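# Three arms lay sticks across posts over disc

## Task

Using the scene frame, where the arm feet sit on the tabletop at roughly arm1 (x +0.62, y +0.00, z +0.72 m) facing +180°, arm2 (x -0.31, y +0.54, z +0.72 m) facing -60°, and arm3 (x -0.31, y -0.54, z +0.72 m) facing +60° (angles counter-clockwise from +x), place all three sticks so that each stick's axis, taken between its two ends, runs above the blue disc painted on the table. When finished, no stick may rest on the table, and every post must still be standing close to its starting spot. Any number of arms may help. The arrangement must stay in place on its own, not because a robot is holding it. Finally, open the grippers and pull the arms away.

## Robot and tools

Robots: three identical i2rt Big YAM arms named arm1, arm2 and arm3. Each has six revolute joints, a two-finger gripper and a wrist camera that sits above the hand. Room cameras are cam_high and cam_low. The hand can reach about 1.0 m from the joint 1 axis. The arms do not coordinate with each other, and a stalled arm does not hold the others back.

Frame: a single scene frame, origin on the floor, +z up, units in metres. The hand point lies midway between the fingertips; its z axis runs along the fingers, and the fingers open and close along its y axis. The foot positions in the task are approximate.

execute_actions: the argument "actions" is a list holding one action object, or none. An empty list just returns state and images. Inside the action, each arm that should move gets its own key ("arm1", "arm2", "arm3") containing "joints", a map from joint name to an absolute target, not an offset. Names and ranges: joint1_rad -2.879 to 2.879 (rotates the arm about its foot; positive is counter-clockwise seen from above; at 0 the arm extends the way its foot faces). joint2_rad 0 to 3.141 (shoulder; at 0 the upper arm points backward, roughly level; increasing lifts it, then swings it forward). joint3_rad 0 to 3.019 (elbow; 0 is folded, larger values open it). joint4_rad -1.692 to 1.57 (hand pitch; positive tips the fingers up). joint5_rad -1.57 to 1.57 (hand yaw; positive is toward the arm's right). joint6_rad -2.094 to 2.094 (hand roll; positive is clockwise when viewed from behind the hand). gripper_m 0 to 0.093 metres of fingertip gap. Arm joints are in radians. Listed joints and arms all start moving together and can finish at different moments; joints move at different speeds, so the hand may follow a wide curved path. Joints you leave out can keep driving toward an earlier target. If a key is unknown or a value is outside its range, the whole call is rejected and nothing moves. The optional "cameras" list picks which images come back: omit it, pass null or ["all"] for every camera, or [] for none. An unknown camera name rejects the call. A small change from the current reading may not move the joint at all.

wait: "seconds" from 0 to 10. It sends no new command and returns the same state and images.

zoom_image: "camera" (one of the five names) and "region" [x0, y0, x1, y1] in pixels of that camera's most recent full image, with (0,0) at top left and at most 504 by 504. It gives a closer look and does not move anything.

read_manual: optional "section", only "licences". It returns licence text and does not move the robot.

finished_scene: "scene" is the number of the current scene. It closes the scene permanently after the last command has been held. The goal must already be met and must remain met.

Results: joint_positions per arm, joint torques (raw drive output with offset, scale and noise, so they are not a clean contact signal), and images listed in order by the "pictures" line. joint_status reports how each commanded motion ended. off_target means the joint stopped short and may still be pushing. contact_stop and time_out mean it is now holding where it stopped. A time_out joint can keep a target near where it stands and keep pushing; on_its_own names such joints. "held at" there is the held target, not the actual position. Sending the joint its reported position relieves that push. "joint command not followed" with a cause line, and "not_followed" per joint, mean a safety check blocked that arm's joint targets, though a gripper target still runs. Blocked targets may be retried by themselves later. A joint carrying a load can sag. MOTOR HOT appears from 85 °C. At 100 °C the arm goes limp and falls, shown as OVER-TEMPERATURE FAULT, with limit_stop_at_motor_heat in joint_status; after that, resend the targets. Camera calibration lines give K, distortion and T_world_to_cam in OpenCV form; actual poses can differ a little, and wrist camera poses come from joint readings.

Cautions: the robot keeps executing its last command while you are composing a reply. The arms do not stop when they touch something and can push very hard, which also heats the motors. Never let two arms press into each other; the collision check can react too late and ignores fingers, gripper housings and wrist cameras. Do not knock objects or let them leave the work area. Avoid dropping or slipping sticks, slamming, and striking the posts. Gripper force is roughly 50 to 62 N per pad. Loose objects may get a brief push from outside now and then. Finish by opening the grippers and retracting the arms clear of the sticks.

Each tool is called after "Emit:" as name(argument=value, ...), one argument or row to a line, values as JSON.

## Session

Emit:
execute_actions(
  actions=[],
)

Scene clock: 0.00 s.
Joint torques (N m, as the arm reports them, + toward a larger angle): no reading
arm1.joint_positions: joint1_rad=-0.273 joint2_rad=+0.522 joint3_rad=+1.372 joint4_rad=-1.211 joint5_rad=+0.246 joint6_rad=+0.443 gripper_m=+0.094
arm1.joint_status: not commanded
arm1.hand: x=+0.4387 y=+0.1031 z=+1.3638 quat_wxyz=(-0.048, +0.738, -0.356, -0.571) (m; scene frame)
arm2.joint_positions: joint1_rad=+0.110 joint2_rad=+0.425 joint3_rad=+1.347 joint4_rad=-1.450 joint5_rad=+0.138 joint6_rad=+0.217 gripper_m=+0.094
arm2.joint_status: not commanded
arm2.hand: x=-0.2396 y=+0.4071 z=+1.2583 quat_wxyz=(-0.445, -0.496, -0.709, +0.231) (m; scene frame)
arm3.joint_positions: joint1_rad=-0.228 joint2_rad=+0.563 joint3_rad=+1.422 joint4_rad=-1.338 joint5_rad=+0.206 joint6_rad=+0.287 gripper_m=+0.094
arm3.joint_status: not commanded
arm3.hand: x=-0.1503 y=-0.4108 z=+1.3208 quat_wxyz=(-0.485, +0.180, -0.832, -0.201) (m; scene frame)
pictures: arm1_cam_wrist, arm2_cam_wrist, arm3_cam_wrist, cam_high, cam_low
Images, in order (width x height): arm1_cam_wrist 616x616, arm2_cam_wrist 616x616, arm3_cam_wrist 616x616, cam_high 672x504, cam_low 672x504.

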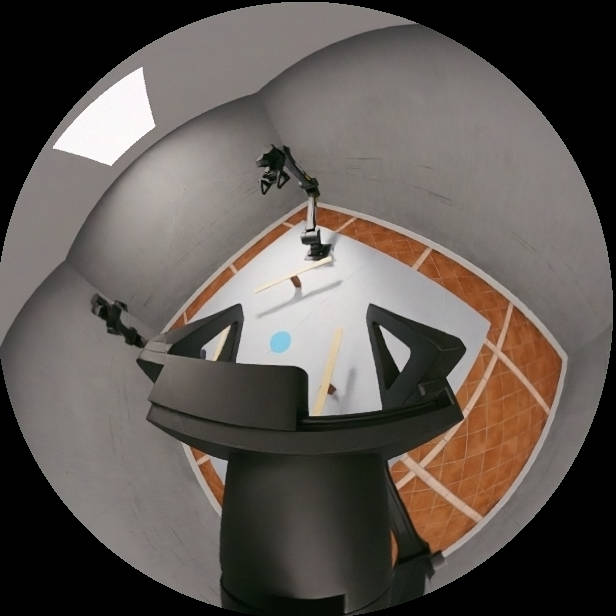

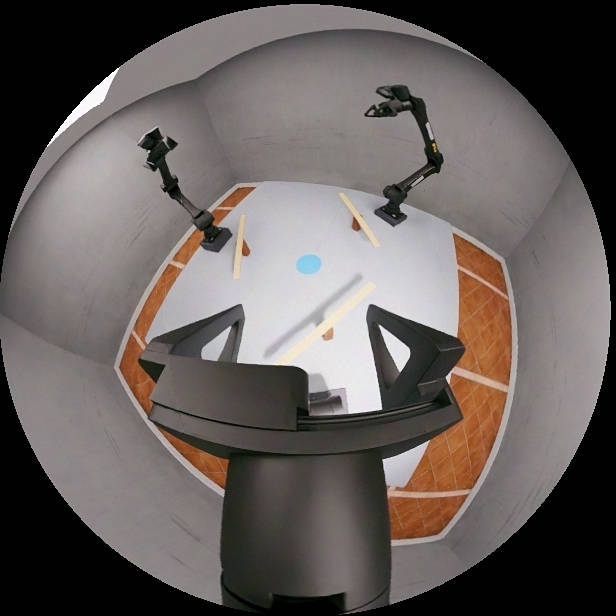

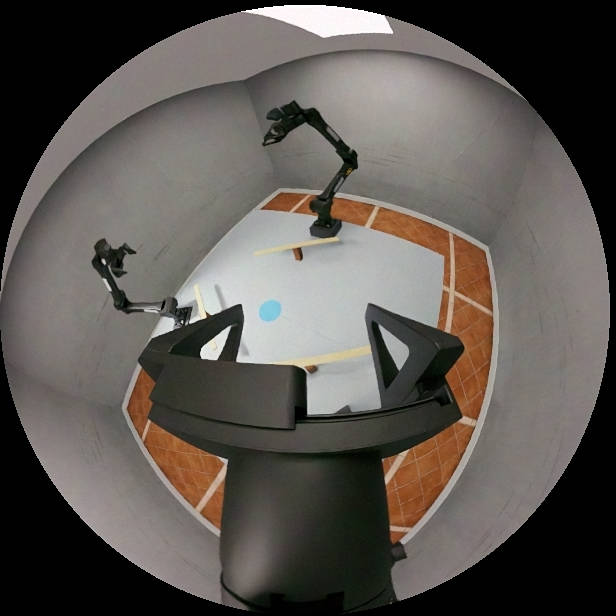

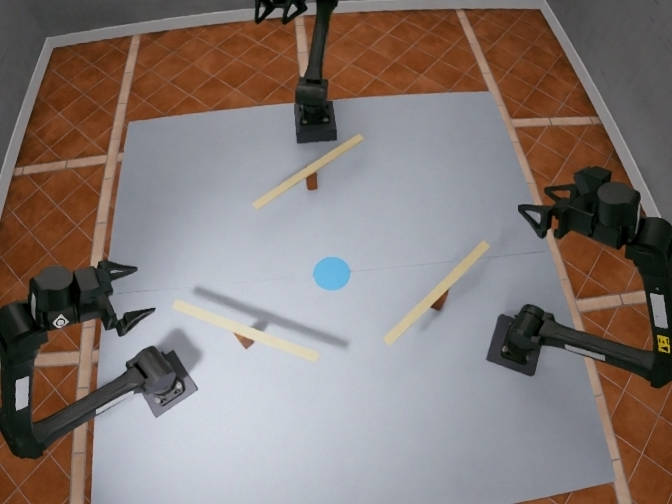

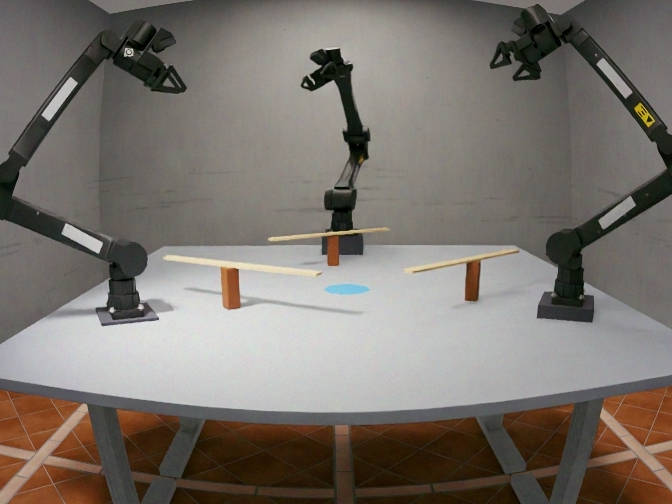

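Emit:
zoom_image(
  camera="cam_high",
  region=[240, 120, 400, 240],
)

Emit:
zoom_image(
  camera="cam_high",
  region=[165, 260, 365, 410],
)

Emit:
zoom_image(
  camera="cam_high",
  region=[370, 230, 530, 350],
)

Emit:
zoom_image(
  camera="cam_low",
  region=[150, 210, 390, 330],
)

Emit:
zoom_image(
  camera="cam_low",
  region=[320, 210, 560, 330],
)

Region (240, 120, 400, 240) of cam_high's 672x504 image, scaled by 3.150, with more detail than that image has; it fills the top 378 rows of this view, and the rest is white.

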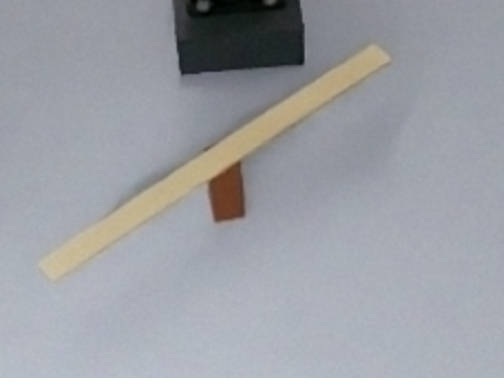

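Region (165, 260, 365, 410) of cam_high's 672x504 image, scaled by 2.520, with more detail than that image has; it fills the top 378 rows of this view, and the rest is white.

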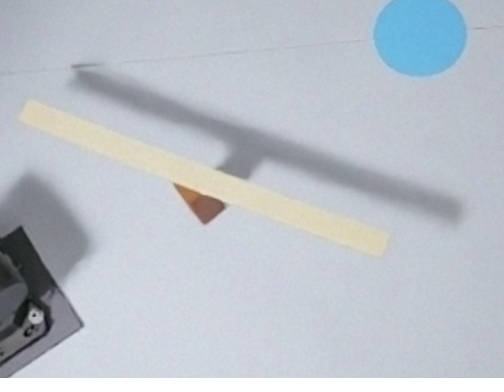

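Region (370, 230, 530, 350) of cam_high's 672x504 image, scaled by 3.150, with more detail than that image has; it fills the top 378 rows of this view, and the rest is white.

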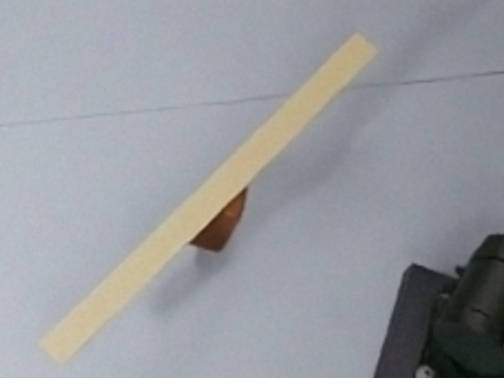

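Region (150, 210, 390, 330) of cam_low's 672x504 image, scaled by 2.100, with more detail than that image has.

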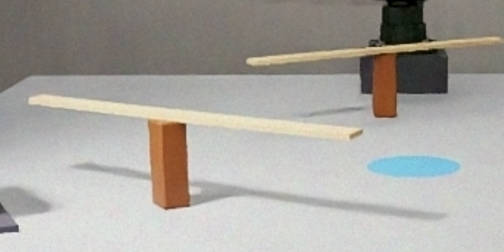

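Region (320, 210, 560, 330) of cam_low's 672x504 image, scaled by 2.100, with more detail than that image has.

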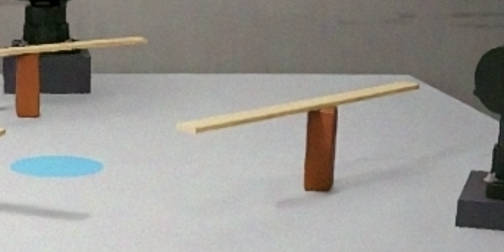

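Emit:
zoom_image(
  camera="cam_high",
  region=[270, 80, 360, 150],
)

Emit:
zoom_image(
  camera="cam_high",
  region=[120, 335, 220, 425],
)

Emit:
zoom_image(
  camera="cam_high",
  region=[470, 295, 570, 385],
)

Region (270, 80, 360, 150) of cam_high's 672x504 image, scaled by 5.600, with more detail than that image has.

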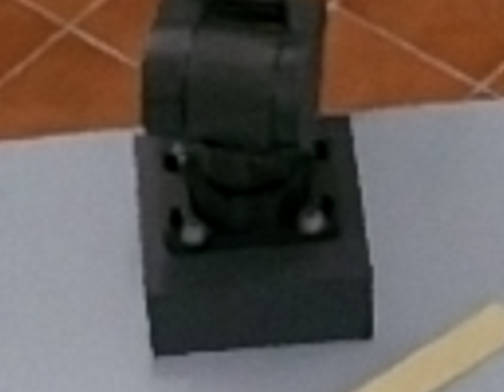

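Region (120, 335, 220, 425) of cam_high's 672x504 image, scaled by 5.040, with more detail than that image has; it fills the top 454 rows of this view, and the rest is white.

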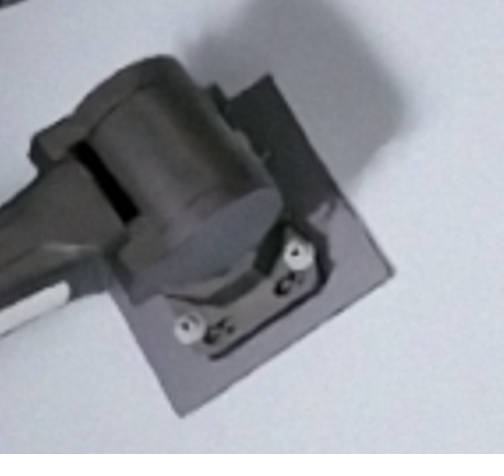

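Region (470, 295, 570, 385) of cam_high's 672x504 image, scaled by 5.040, with more detail than that image has; it fills the top 454 rows of this view, and the rest is white.

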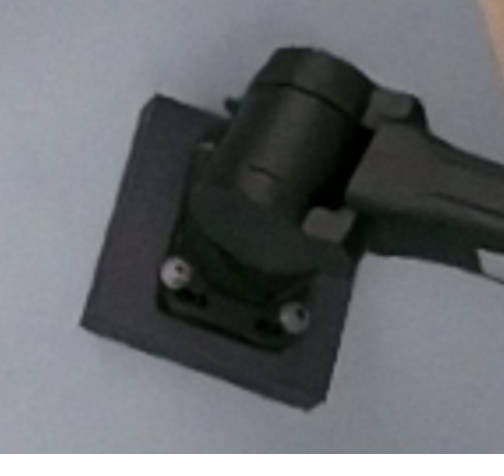

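Emit:
execute_actions(
  actions=[
    {"arm1":{"joints":{"joint1_rad":0.172,"joint2_rad":0.990,"joint3_rad":0.665,"joint4_rad":-1.245,"joint5_rad":0,"joint6_rad":1.164}},"arm2":{"joints":{"joint1_rad":0.178,"joint2_rad":0.972,"joint3_rad":0.803,"joint4_rad":-1.402,"joint5_rad":0,"joint6_rad":1.152}},"arm3":{"joints":{"joint1_rad":-0.461,"joint2_rad":1.128,"joint3_rad":0.838,"joint4_rad":-1.281,"joint5_rad":0,"joint6_rad":-1.613}}},
  ],
)

Scene clock: 97.50 s.
Joint torques (N m, as the arm reports them, + toward a larger angle): arm1=[-1.02 -5.15  8.37  0.16  0.05  0.16] | arm2=[ 1.17 -5.18  9.95  0.06 -0.17  0.07] | arm3=[-2.14 -6.9   9.25  0.54 -0.24 -0.13]
arm1.joint_positions: joint1_rad=+0.171 joint2_rad=+0.989 joint3_rad=+0.678 joint4_rad=-1.239 joint5_rad=+0.000 joint6_rad=+1.157 gripper_m=+0.094
arm1.joint_status: all done
arm1.hand: x=+0.3849 y=-0.0379 z=+0.9074 quat_wxyz=(+0.013, +0.880, -0.475, -0.009) (m; scene frame)
arm2.joint_positions: joint1_rad=+0.171 joint2_rad=+0.981 joint3_rad=+0.786 joint4_rad=-1.402 joint5_rad=+0.004 joint6_rad=+1.139 gripper_m=+0.094
arm2.joint_status: all done
arm2.hand: x=-0.1574 y=+0.3570 z=+0.8920 quat_wxyz=(+0.012, -0.843, -0.538, +0.006) (m; scene frame)
arm3.joint_positions: joint1_rad=-0.454 joint2_rad=+1.135 joint3_rad=+0.838 joint4_rad=-1.278 joint5_rad=+0.003 joint6_rad=-1.595 gripper_m=+0.094
arm3.joint_status: all done
arm3.hand: x=-0.0746 y=-0.3727 z=+0.8986 quat_wxyz=(+0.001, +0.893, -0.450, +0.002) (m; scene frame)
pictures: arm1_cam_wrist, arm2_cam_wrist, arm3_cam_wrist, cam_high, cam_low
camera_calibration (this result's frames):
arm1_cam_wrist: T_world_to_cam=[[0.834542, 0.549831, -0.0350008, -0.268142], [0.466151, -0.670813, 0.576813, -0.722044], [0.29367, -0.49769, -0.816126, 0.730522], [0, 0, 0, 1]] pos_world=[0.345825, 0.0266496, 1.0033]
arm2_cam_wrist: T_world_to_cam=[[-0.914409, 0.402668, 0.0414197, -0.325123], [0.349093, 0.732648, 0.584261, -0.724629], [0.204917, 0.548713, -0.810508, 0.681843], [0, 0, 0, 1]] pos_world=[-0.184053, 0.287679, 0.989478]
arm3_cam_wrist: T_world_to_cam=[[0.798276, 0.602276, 0.00435359, 0.281451], [0.480446, -0.641125, 0.59844, -0.739319], [0.363217, -0.475629, -0.801156, 0.693052], [0, 0, 0, 1]] pos_world=[-0.121201, -0.313871, 0.996455]
Images, in order (width x height): arm1_cam_wrist 616x616, arm2_cam_wrist 616x616, arm3_cam_wrist 616x616, cam_high 672x504, cam_low 672x504.

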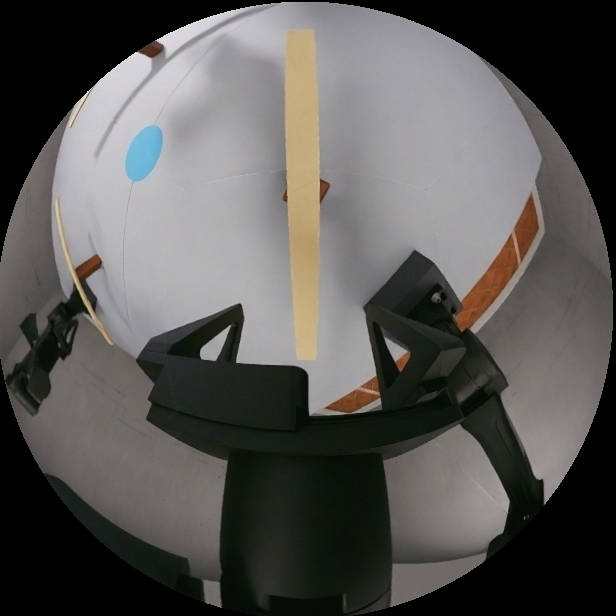

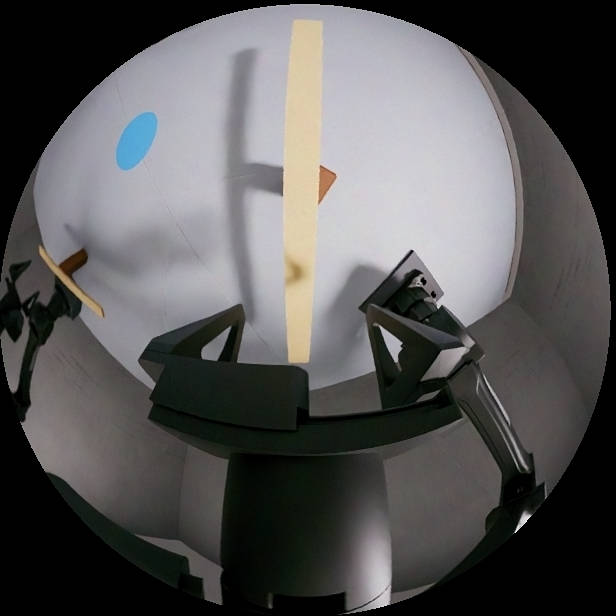

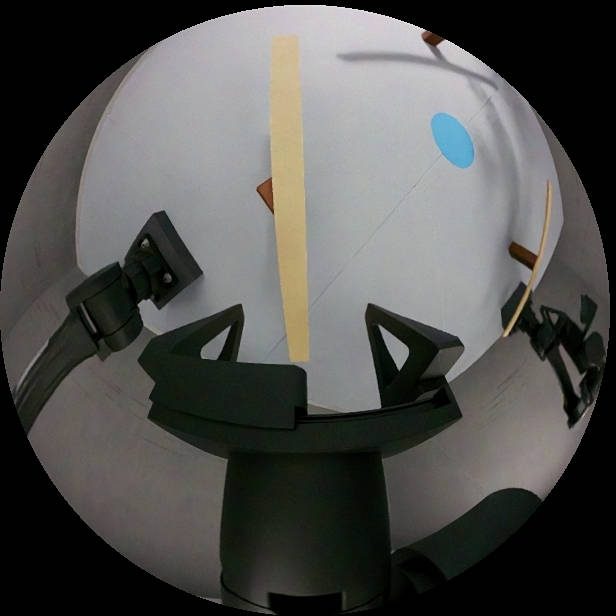

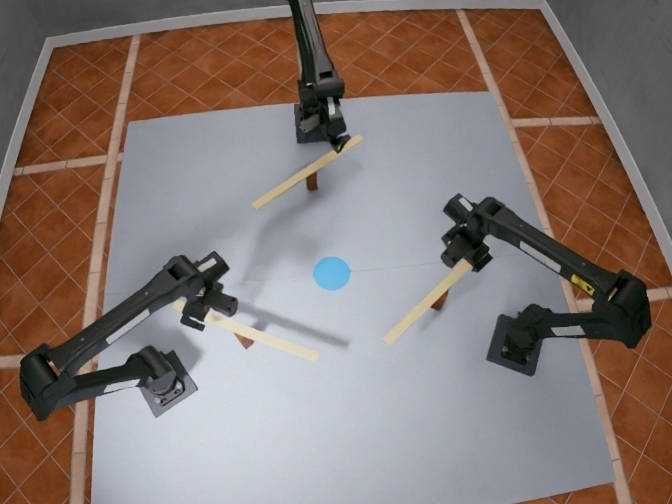

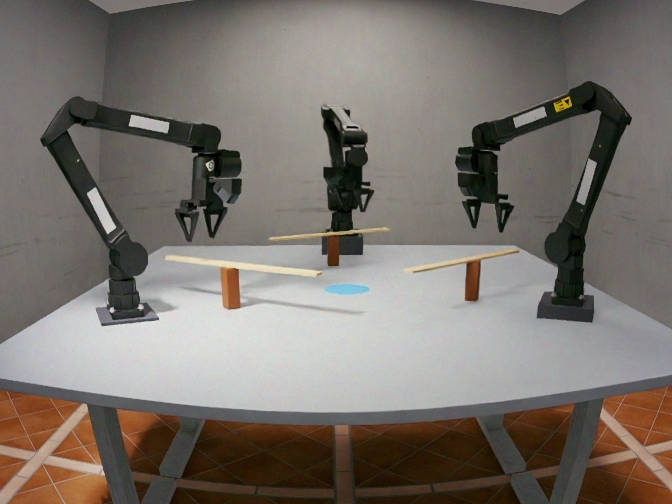

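Emit:
execute_actions(
  actions=[
    {"arm1":{"joints":{"joint2_rad":1.086,"joint3_rad":0.580,"joint4_rad":-1.075,"joint6_rad":1.135}},"arm2":{"joints":{"joint2_rad":0.985,"joint3_rad":0.703,"joint4_rad":-1.269,"joint6_rad":1.175}},"arm3":{"joints":{"joint2_rad":1.163,"joint3_rad":0.693,"joint4_rad":-1.095,"joint6_rad":-1.64}}},
  ],
  cameras=["arm1_cam_wrist","arm2_cam_wrist","arm3_cam_wrist","cam_low"],
)

Scene clock: 123.60 s.
Joint torques (N m, as the arm reports them, + toward a larger angle): arm1=[-1.08 -6.54  8.21  0.76  0.05 -0.01] | arm2=[ 1.1  -3.8   9.26  0.5  -0.18  0.07] | arm3=[-2.05 -5.71  8.6   0.89 -0.23 -0.11]
arm1.joint_positions: joint1_rad=+0.171 joint2_rad=+1.092 joint3_rad=+0.585 joint4_rad=-1.086 joint5_rad=+0.000 joint6_rad=+1.142 gripper_m=+0.094
arm1.joint_status: all done
arm1.hand: x=+0.3876 y=-0.0381 z=+0.8524 quat_wxyz=(+0.000, +0.883, -0.469, +0.008) (m; scene frame)
arm2.joint_positions: joint1_rad=+0.171 joint2_rad=+0.981 joint3_rad=+0.693 joint4_rad=-1.281 joint5_rad=+0.004 joint6_rad=+1.162 gripper_m=+0.094
arm2.joint_status: all done
arm2.hand: x=-0.1586 y=+0.3583 z=+0.8572 quat_wxyz=(-0.002, -0.849, -0.529, +0.004) (m; scene frame)
arm3.joint_positions: joint1_rad=-0.454 joint2_rad=+1.156 joint3_rad=+0.695 joint4_rad=-1.103 joint5_rad=+0.003 joint6_rad=-1.622 gripper_m=+0.094
arm3.joint_status: all done
arm3.hand: x=-0.0849 y=-0.3799 z=+0.8422 quat_wxyz=(-0.003, +0.899, -0.438, +0.004) (m; scene frame)
pictures: arm1_cam_wrist, arm2_cam_wrist, arm3_cam_wrist, cam_low
camera_calibration (this result's frames):
arm1_cam_wrist: T_world_to_cam=[[0.827108, 0.562027, 0.0042211, -0.302305], [0.451153, -0.668381, 0.591378, -0.698125], [0.335192, -0.487229, -0.806383, 0.660788], [0, 0, 0, 1]] pos_world=[0.343509, 0.0252454, 0.946981]
arm2_cam_wrist: T_world_to_cam=[[-0.905354, 0.424337, 0.0165015, -0.3103], [0.355817, 0.736807, 0.5749, -0.697188], [0.231793, 0.52636, -0.818057, 0.672014], [0, 0, 0, 1]] pos_world=[-0.188627, 0.291643, 0.95568]
arm3_cam_wrist: T_world_to_cam=[[0.781582, 0.623625, 0.014907, 0.292039], [0.492612, -0.631694, 0.598578, -0.700797], [0.382705, -0.460494, -0.800926, 0.65541], [0, 0, 0, 1]] pos_world=[-0.133859, -0.322999, 0.940063]
Images, in order (width x height): arm1_cam_wrist 616x616, arm2_cam_wrist 616x616, arm3_cam_wrist 616x616, cam_low 672x504.

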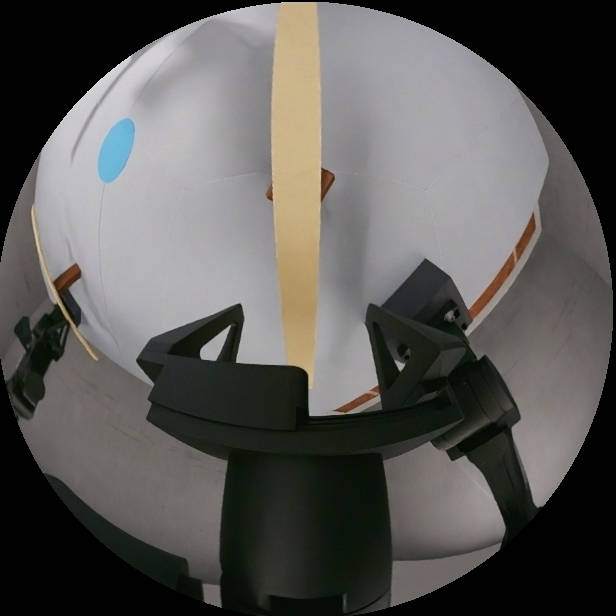

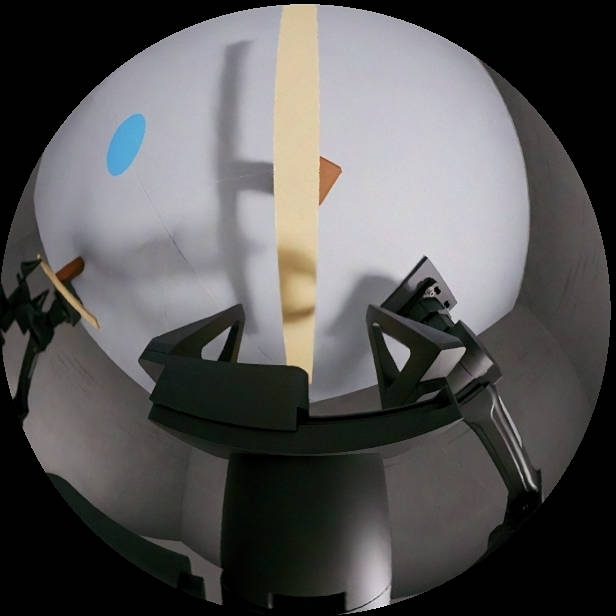

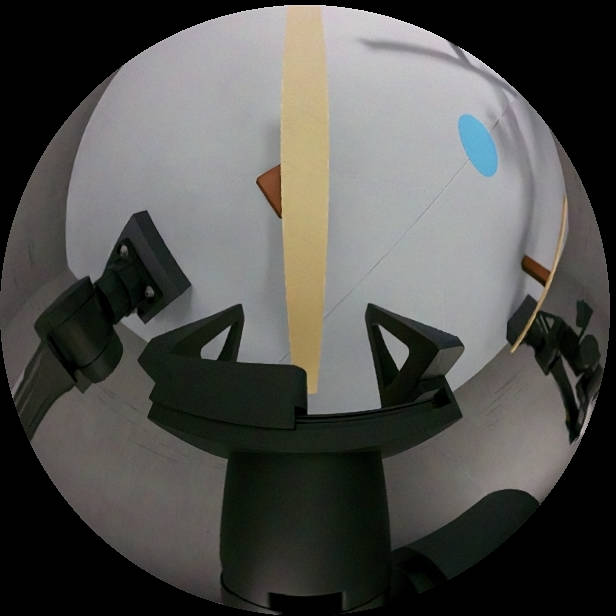

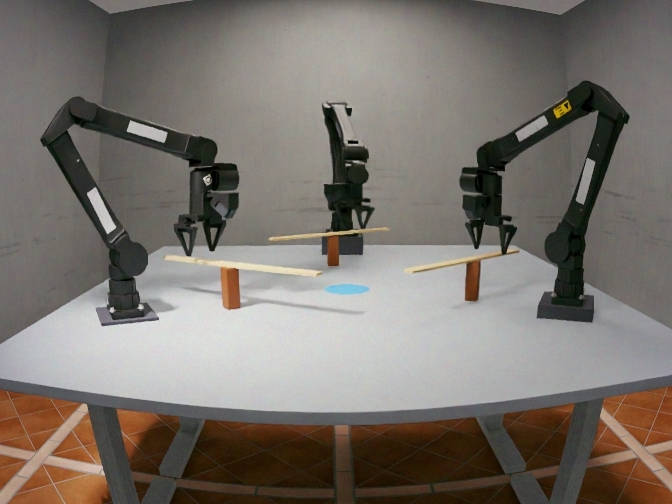

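Emit:
execute_actions(
  actions=[
    {"arm1":{"joints":{"joint2_rad":1.173,"joint3_rad":0.513,"joint4_rad":-0.901}},"arm2":{"joints":{"joint2_rad":1.060,"joint3_rad":0.623,"joint4_rad":-1.110}},"arm3":{"joints":{"joint2_rad":1.242,"joint3_rad":0.626,"joint4_rad":-0.948}}},
  ],
  cameras=["arm1_cam_wrist","arm2_cam_wrist","arm3_cam_wrist","cam_low"],
)

Scene clock: 133.17 s.
Joint torques (N m, as the arm reports them, + toward a larger angle): arm1=[-1.02 -6.92  7.38  0.83  0.05 -0.01] | arm2=[ 1.13 -5.19  8.88  0.55 -0.16  0.07] | arm3=[-2.2  -5.82  7.71  0.78 -0.2  -0.1 ]
arm1.joint_positions: joint1_rad=+0.171 joint2_rad=+1.177 joint3_rad=+0.519 joint4_rad=-0.912 joint5_rad=+0.000 joint6_rad=+1.142 gripper_m=+0.094
arm1.joint_status: all done
arm1.hand: x=+0.3819 y=-0.0394 z=+0.8126 quat_wxyz=(+0.007, +0.883, -0.468, -0.001) (m; scene frame)
arm2.joint_positions: joint1_rad=+0.171 joint2_rad=+1.064 joint3_rad=+0.612 joint4_rad=-1.122 joint5_rad=+0.004 joint6_rad=+1.162 gripper_m=+0.094
arm2.joint_status: all done
arm2.hand: x=-0.1550 y=+0.3537 z=+0.8103 quat_wxyz=(+0.001, -0.849, -0.529, +0.005) (m; scene frame)
arm3.joint_positions: joint1_rad=-0.454 joint2_rad=+1.242 joint3_rad=+0.628 joint4_rad=-0.957 joint5_rad=+0.003 joint6_rad=-1.622 gripper_m=+0.094
arm3.joint_status: all done
arm3.hand: x=-0.0837 y=-0.3791 z=+0.7987 quat_wxyz=(-0.001, +0.899, -0.438, +0.003) (m; scene frame)
pictures: arm1_cam_wrist, arm2_cam_wrist, arm3_cam_wrist, cam_low
camera_calibration (this result's frames):
arm1_cam_wrist: T_world_to_cam=[[0.826882, 0.562131, -0.016587, -0.279619], [0.464517, -0.666074, 0.583584, -0.6716], [0.317002, -0.49026, -0.811884, 0.641259], [0, 0, 0, 1]] pos_world=[0.339901, 0.0242312, 0.907924]
arm2_cam_wrist: T_world_to_cam=[[-0.905116, 0.424628, 0.0213581, -0.308313], [0.358109, 0.734321, 0.576655, -0.668321], [0.22918, 0.529588, -0.816709, 0.632592], [0, 0, 0, 1]] pos_world=[-0.184705, 0.286667, 0.908619]
arm3_cam_wrist: T_world_to_cam=[[0.781643, 0.623658, 0.009196, 0.295852], [0.49541, -0.62973, 0.598339, -0.673681], [0.37895, -0.463132, -0.80119, 0.619346], [0, 0, 0, 1]] pos_world=[-0.132203, -0.321909, 0.896584]
Images, in order (width x height): arm1_cam_wrist 616x616, arm2_cam_wrist 616x616, arm3_cam_wrist 616x616, cam_low 672x504.

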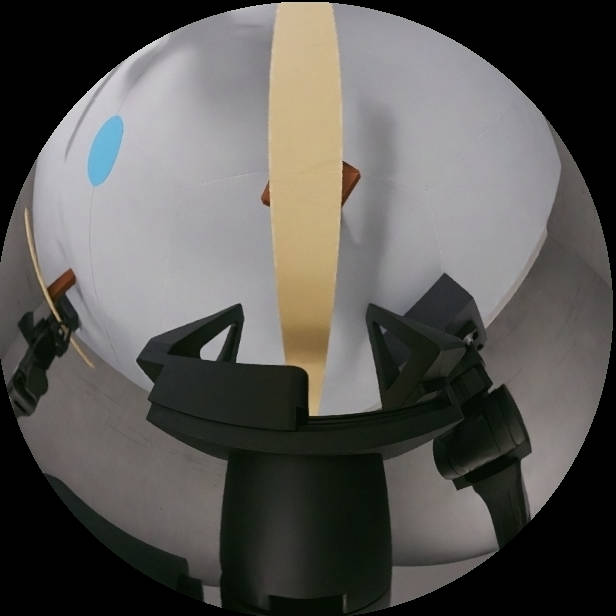

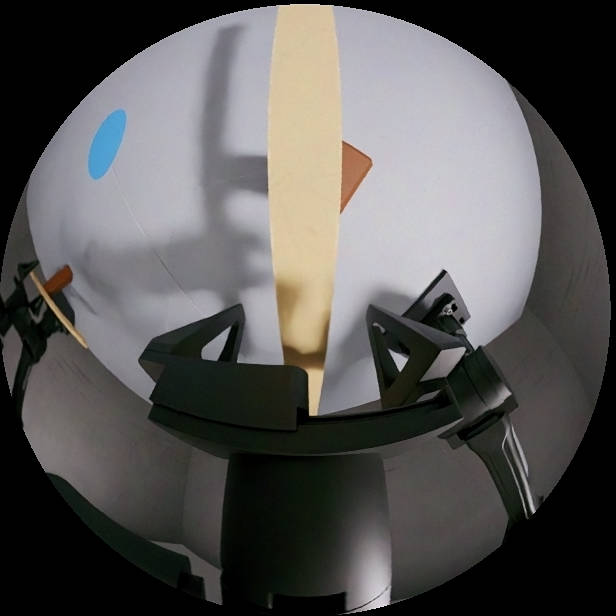

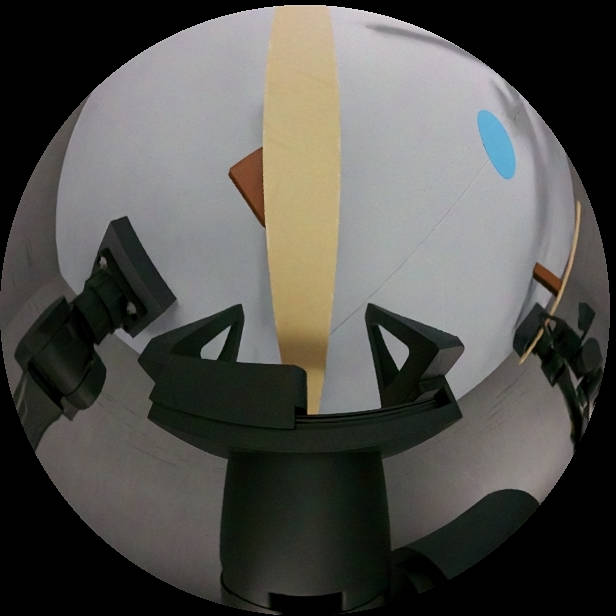

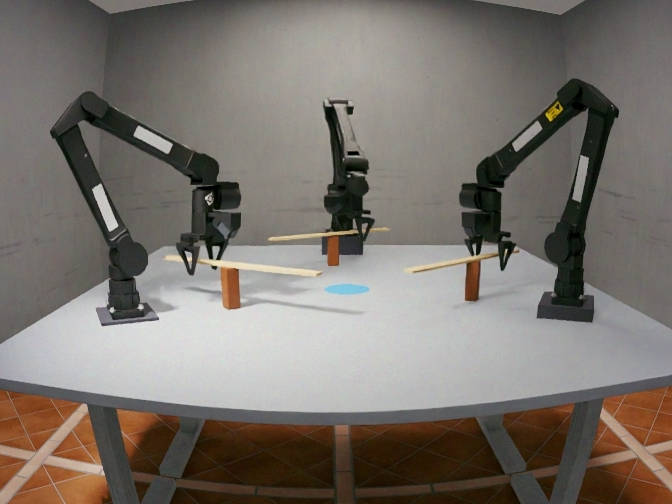

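Emit:
execute_actions(
  actions=[
    {"arm1":{"joints":{"gripper_m":0.015}},"arm2":{"joints":{"gripper_m":0.015}},"arm3":{"joints":{"gripper_m":0.015}}},
  ],
  cameras=["arm3_cam_wrist","cam_low"],
)

Scene clock: 135.37 s.
Joint torques (N m, as the arm reports them, + toward a larger angle): arm1=[-1.01 -6.86  7.38  0.8   0.05  0.  ] | arm2=[ 1.19 -5.28  8.84  0.5  -0.15  0.06] | arm3=[-1.59 -5.93  7.92  1.02 -0.24 -0.1 ]
arm1.joint_positions: joint1_rad=+0.171 joint2_rad=+1.177 joint3_rad=+0.519 joint4_rad=-0.912 joint5_rad=+0.000 joint6_rad=+1.141 gripper_m=+0.027
arm1.joint_status: gripper_m off_target (ended at +0.027, target +0.015)
arm1.hand: x=+0.3818 y=-0.0394 z=+0.8126 quat_wxyz=(+0.007, +0.884, -0.468, -0.001) (m; scene frame)
arm2.joint_positions: joint1_rad=+0.171 joint2_rad=+1.064 joint3_rad=+0.612 joint4_rad=-1.122 joint5_rad=+0.003 joint6_rad=+1.163 gripper_m=+0.027
arm2.joint_status: gripper_m off_target (ended at +0.027, target +0.015)
arm2.hand: x=-0.1549 y=+0.3537 z=+0.8103 quat_wxyz=(+0.001, -0.849, -0.528, +0.004) (m; scene frame)
arm3.joint_positions: joint1_rad=-0.454 joint2_rad=+1.242 joint3_rad=+0.628 joint4_rad=-0.957 joint5_rad=+0.003 joint6_rad=-1.624 gripper_m=+0.026
arm3.joint_status: gripper_m off_target (ended at +0.026, target +0.015)
arm3.hand: x=-0.0836 y=-0.3791 z=+0.7987 quat_wxyz=(-0.001, +0.899, -0.438, +0.003) (m; scene frame)
pictures: arm3_cam_wrist, cam_low
camera_calibration (this result's frames):
arm3_cam_wrist: T_world_to_cam=[[0.780926, 0.624551, 0.0095713, 0.295737], [0.495945, -0.629289, 0.598359, -0.67349], [0.379729, -0.462527, -0.801171, 0.619621], [0, 0, 0, 1]] pos_world=[-0.132222, -0.321931, 0.896581]
Images, in order (width x height): arm3_cam_wrist 616x616, cam_low 672x504.

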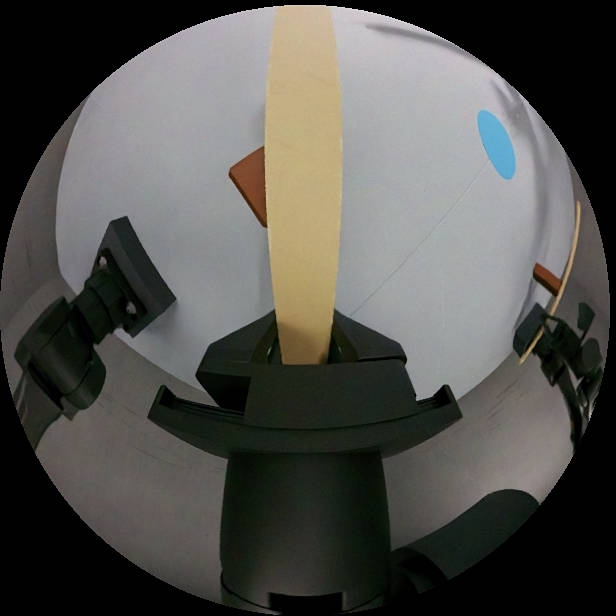

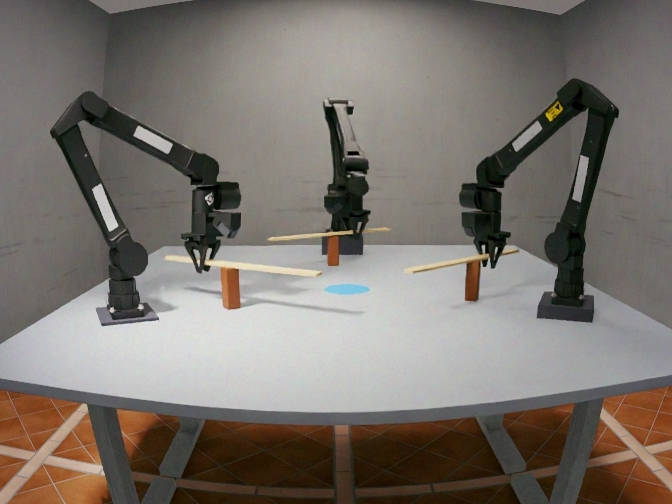

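Emit:
execute_actions(
  actions=[
    {"arm1":{"joints":{"joint2_rad":1.060,"joint3_rad":0.620,"joint4_rad":-1.120}},"arm2":{"joints":{"joint2_rad":0.970,"joint3_rad":0.730,"joint4_rad":-1.31}},"arm3":{"joints":{"joint2_rad":1.060,"joint3_rad":0.675,"joint4_rad":-1.17}}},
  ],
  cameras=["cam_high","cam_low"],
)

Scene clock: 196.63 s.
Joint torques (N m, as the arm reports them, + toward a larger angle): arm1=[-1.05 -5.   12.24 -0.04  0.05  0.  ] | arm2=[ 1.13 -3.72 11.46 -0.25 -0.1   0.06] | arm3=[-0.43 -3.89 12.69  0.12 -0.23 -0.16]
arm1.joint_positions: joint1_rad=+0.171 joint2_rad=+1.052 joint3_rad=+0.582 joint4_rad=-1.110 joint5_rad=+0.000 joint6_rad=+1.141 gripper_m=+0.027
arm1.joint_status: all done
arm1.hand: x=+0.3925 y=-0.0371 z=+0.8599 quat_wxyz=(+0.004, +0.884, -0.468, +0.003) (m; scene frame)
arm2.joint_positions: joint1_rad=+0.171 joint2_rad=+0.969 joint3_rad=+0.691 joint4_rad=-1.300 joint5_rad=+0.002 joint6_rad=+1.163 gripper_m=+0.027
arm2.joint_status: all done
arm2.hand: x=-0.1618 y=+0.3624 z=+0.8593 quat_wxyz=(+0.002, -0.849, -0.528, +0.004) (m; scene frame)
arm3.joint_positions: joint1_rad=-0.454 joint2_rad=+1.051 joint3_rad=+0.628 joint4_rad=-1.162 joint5_rad=+0.003 joint6_rad=-1.624 gripper_m=+0.026
arm3.joint_status: all done
arm3.hand: x=-0.1154 y=-0.4013 z=+0.8438 quat_wxyz=(+0.006, +0.899, -0.438, -0.001) (m; scene frame)
pictures: cam_high, cam_low
Images, in order (width x height): cam_high 672x504, cam_low 672x504.

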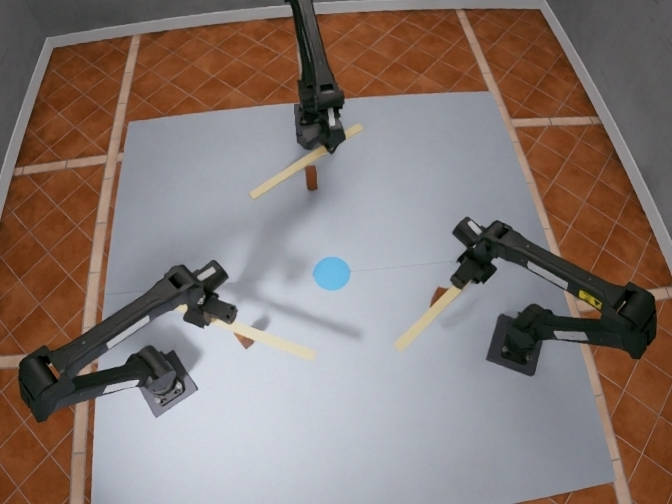

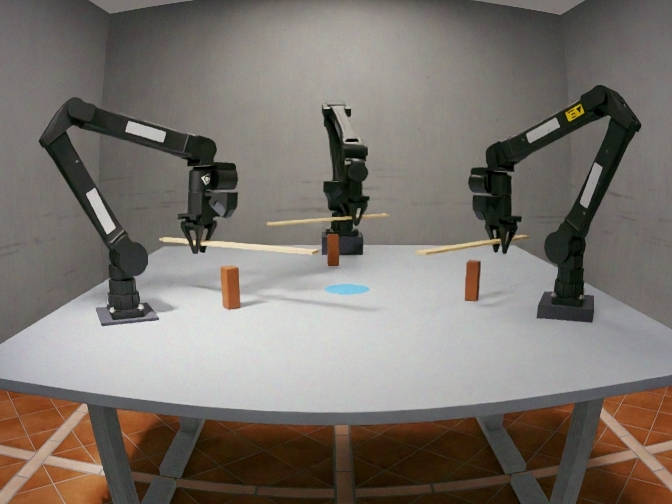

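Emit:
execute_actions(
  actions=[
    {"arm1":{"joints":{"joint1_rad":-0.108,"joint3_rad":0.648,"joint4_rad":-0.815,"joint6_rad":-0.115}},"arm2":{"joints":{"joint1_rad":-0.12,"joint3_rad":0.749,"joint4_rad":-1.0,"joint6_rad":0.8}},"arm3":{"joints":{"joint1_rad":-0.122,"joint3_rad":0.705,"joint4_rad":-0.87,"joint6_rad":-0.078}}},
  ],
  cameras=[],
)

Emit:
execute_actions(
  actions=[
    {"arm2":{"joints":{"joint6_rad":-0.122}}},
  ],
)

Scene clock: 201.50 s.
Joint torques (N m, as the arm reports them, + toward a larger angle): arm1=[-1.35 -5.7  14.04  1.53 -0.01 -0.02] | arm2=[ 0.27 -4.44 13.25  1.19 -0.04 -0.16] | arm3=[-1.28 -3.92 13.73  1.37 -0.07  0.23]
arm1.joint_positions: joint1_rad=-0.106 joint2_rad=+1.052 joint3_rad=+0.596 joint4_rad=-0.830 joint5_rad=-0.001 joint6_rad=-0.107 gripper_m=+0.027
arm1.joint_status: all done
arm1.hand: x=+0.3175 y=+0.0348 z=+0.8741 quat_wxyz=(-0.009, +0.989, -0.002, -0.145) (m; scene frame)
arm2.joint_positions: joint1_rad=-0.116 joint2_rad=+0.969 joint3_rad=+0.694 joint4_rad=-1.017 joint5_rad=+0.000 joint6_rad=+0.815 gripper_m=+0.027
arm2.joint_status: all done
arm2.hand: x=-0.1887 y=+0.2643 z=+0.8702 quat_wxyz=(-0.138, -0.824, -0.549, +0.026) (m; scene frame)
arm3.joint_positions: joint1_rad=-0.126 joint2_rad=+1.051 joint3_rad=+0.656 joint4_rad=-0.883 joint5_rad=+0.002 joint6_rad=-0.096 gripper_m=+0.026
arm3.joint_status: all done
arm3.hand: x=-0.1233 y=-0.2821 z=+0.8640 quat_wxyz=(-0.136, +0.490, -0.859, -0.058) (m; scene frame)
pictures: none
No camera images: the call's "cameras" was empty. Leave "cameras" out to get every camera's image.

Scene clock: 203.33 s.
Joint torques (N m, as the arm reports them, + toward a larger angle): arm1=[-1.34 -5.75 14.05  1.54 -0.01 -0.02] | arm2=[ 0.26 -4.59 13.29  1.22 -0.12 -0.14] | arm3=[-0.45 -4.52 13.99  1.6  -0.04  0.3 ]
arm1.joint_positions: joint1_rad=-0.106 joint2_rad=+1.052 joint3_rad=+0.596 joint4_rad=-0.830 joint5_rad=-0.001 joint6_rad=-0.107 gripper_m=+0.027
arm1.joint_status: not commanded
arm1.hand: x=+0.3175 y=+0.0348 z=+0.8741 quat_wxyz=(-0.009, +0.989, -0.002, -0.145) (m; scene frame)
arm2.joint_positions: joint1_rad=-0.116 joint2_rad=+0.969 joint3_rad=+0.694 joint4_rad=-1.017 joint5_rad=+0.000 joint6_rad=-0.108 gripper_m=+0.027
arm2.joint_status: all done
arm2.hand: x=-0.1887 y=+0.2643 z=+0.8702 quat_wxyz=(-0.112, -0.494, -0.858, +0.084) (m; scene frame)
arm3.joint_positions: joint1_rad=-0.126 joint2_rad=+1.051 joint3_rad=+0.656 joint4_rad=-0.883 joint5_rad=+0.002 joint6_rad=-0.096 gripper_m=+0.026
arm3.joint_status: not commanded
arm3.hand: x=-0.1233 y=-0.2821 z=+0.8640 quat_wxyz=(-0.136, +0.490, -0.859, -0.058) (m; scene frame)
pictures: arm1_cam_wrist, arm2_cam_wrist, arm3_cam_wrist, cam_high, cam_low
camera_calibration (this result's frames):
arm1_cam_wrist: T_world_to_cam=[[0.00447126, 0.999882, 0.0147043, -0.048555], [0.946727, -0.00896764, 0.321913, -0.575412], [0.322007, 0.0124816, -0.946655, 0.846752], [0, 0, 0, 1]] pos_world=[0.272316, 0.0328203, 0.987529]
arm2_cam_wrist: T_world_to_cam=[[-0.858591, -0.509816, 0.0539361, -0.0746902], [-0.465295, 0.819107, 0.335507, -0.593097], [-0.215226, 0.262967, -0.940493, 0.830871], [0, 0, 0, 1]] pos_world=[-0.161268, 0.22924, 0.984444]
arm3_cam_wrist: T_world_to_cam=[[0.861132, -0.506772, 0.0404233, -0.070368], [-0.489432, -0.804902, 0.335542, -0.57579], [-0.137506, -0.308731, -0.941157, 0.832483], [0, 0, 0, 1]] pos_world=[-0.106742, -0.242102, 0.979544]
Images, in order (width x height): arm1_cam_wrist 616x616, arm2_cam_wrist 616x616, arm3_cam_wrist 616x616, cam_high 672x504, cam_low 672x504.

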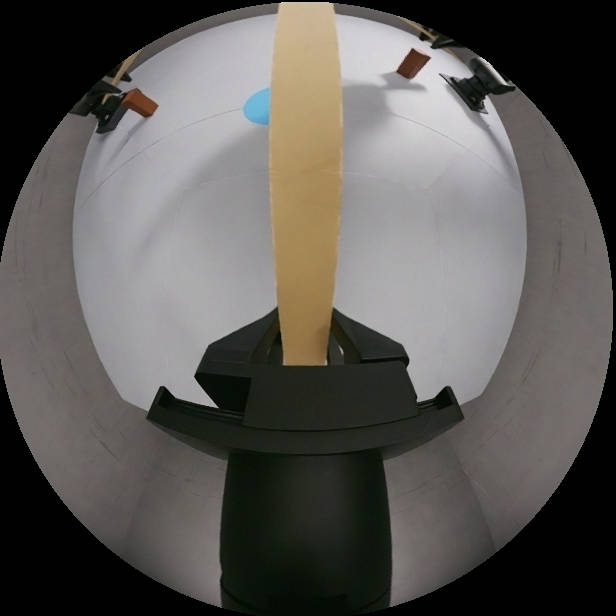

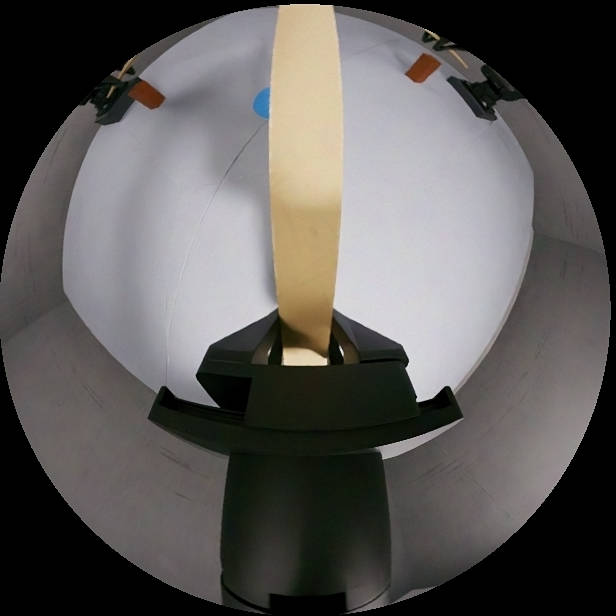

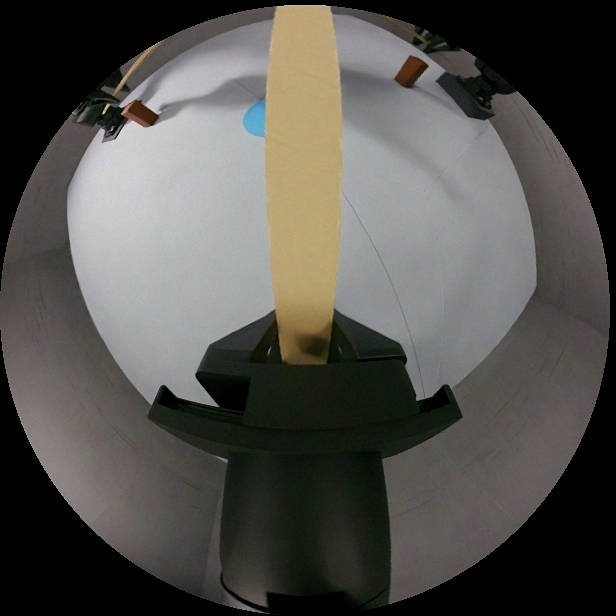

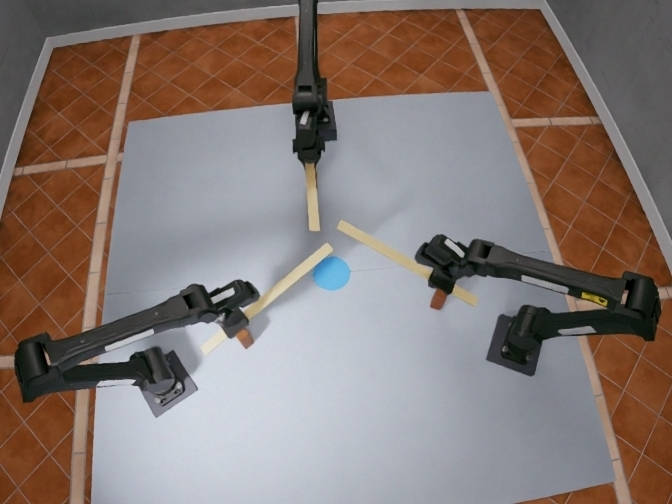

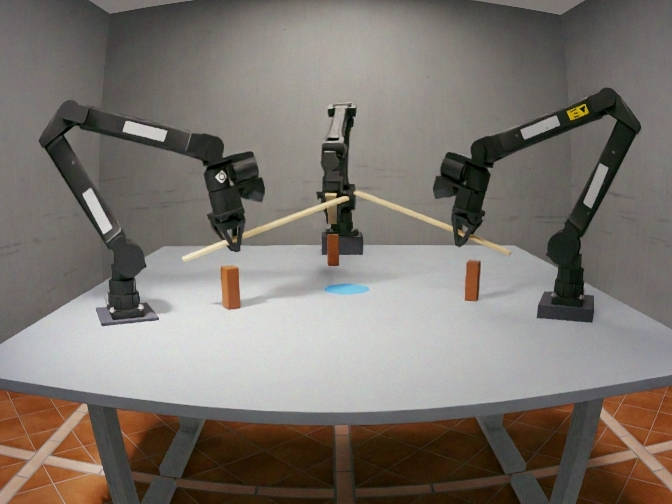

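Emit:
zoom_image(
  camera="cam_high",
  region=[270, 200, 390, 300],
)

Emit:
zoom_image(
  camera="cam_low",
  region=[290, 170, 410, 270],
)

Emit:
zoom_image(
  camera="cam_low",
  region=[170, 210, 290, 320],
)

Emit:
zoom_image(
  camera="cam_low",
  region=[410, 210, 530, 320],
)

Region (270, 200, 390, 300) of cam_high's 672x504 image, scaled by 4.200, with more detail than that image has.

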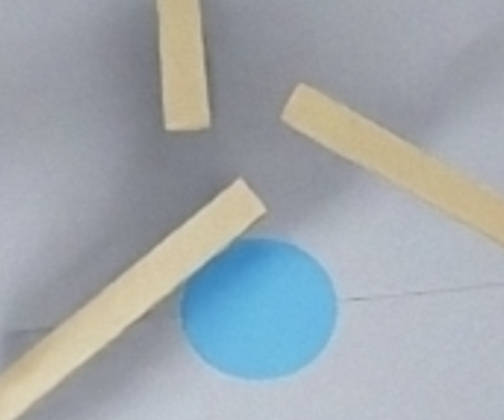

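Region (290, 170, 410, 270) of cam_low's 672x504 image, scaled by 4.200, with more detail than that image has.

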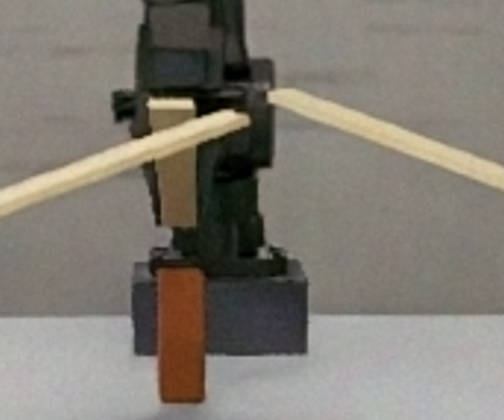

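Region (170, 210, 290, 320) of cam_low's 672x504 image, scaled by 4.200, with more detail than that image has; it fills the top 462 rows of this view, and the rest is white.

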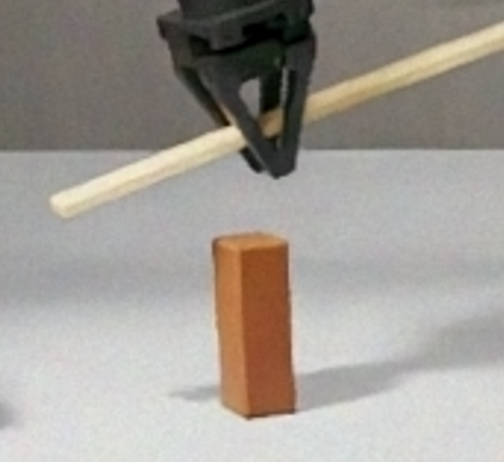

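Region (410, 210, 530, 320) of cam_low's 672x504 image, scaled by 4.200, with more detail than that image has; it fills the top 462 rows of this view, and the rest is white.

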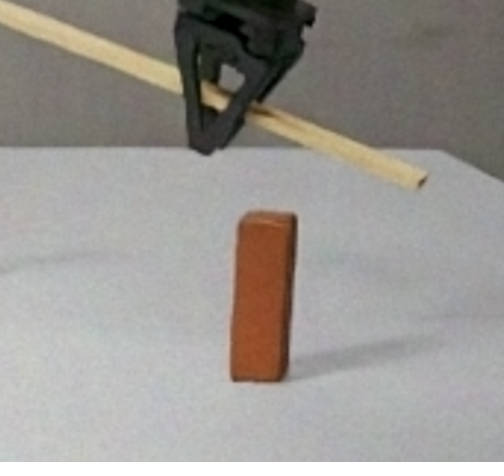

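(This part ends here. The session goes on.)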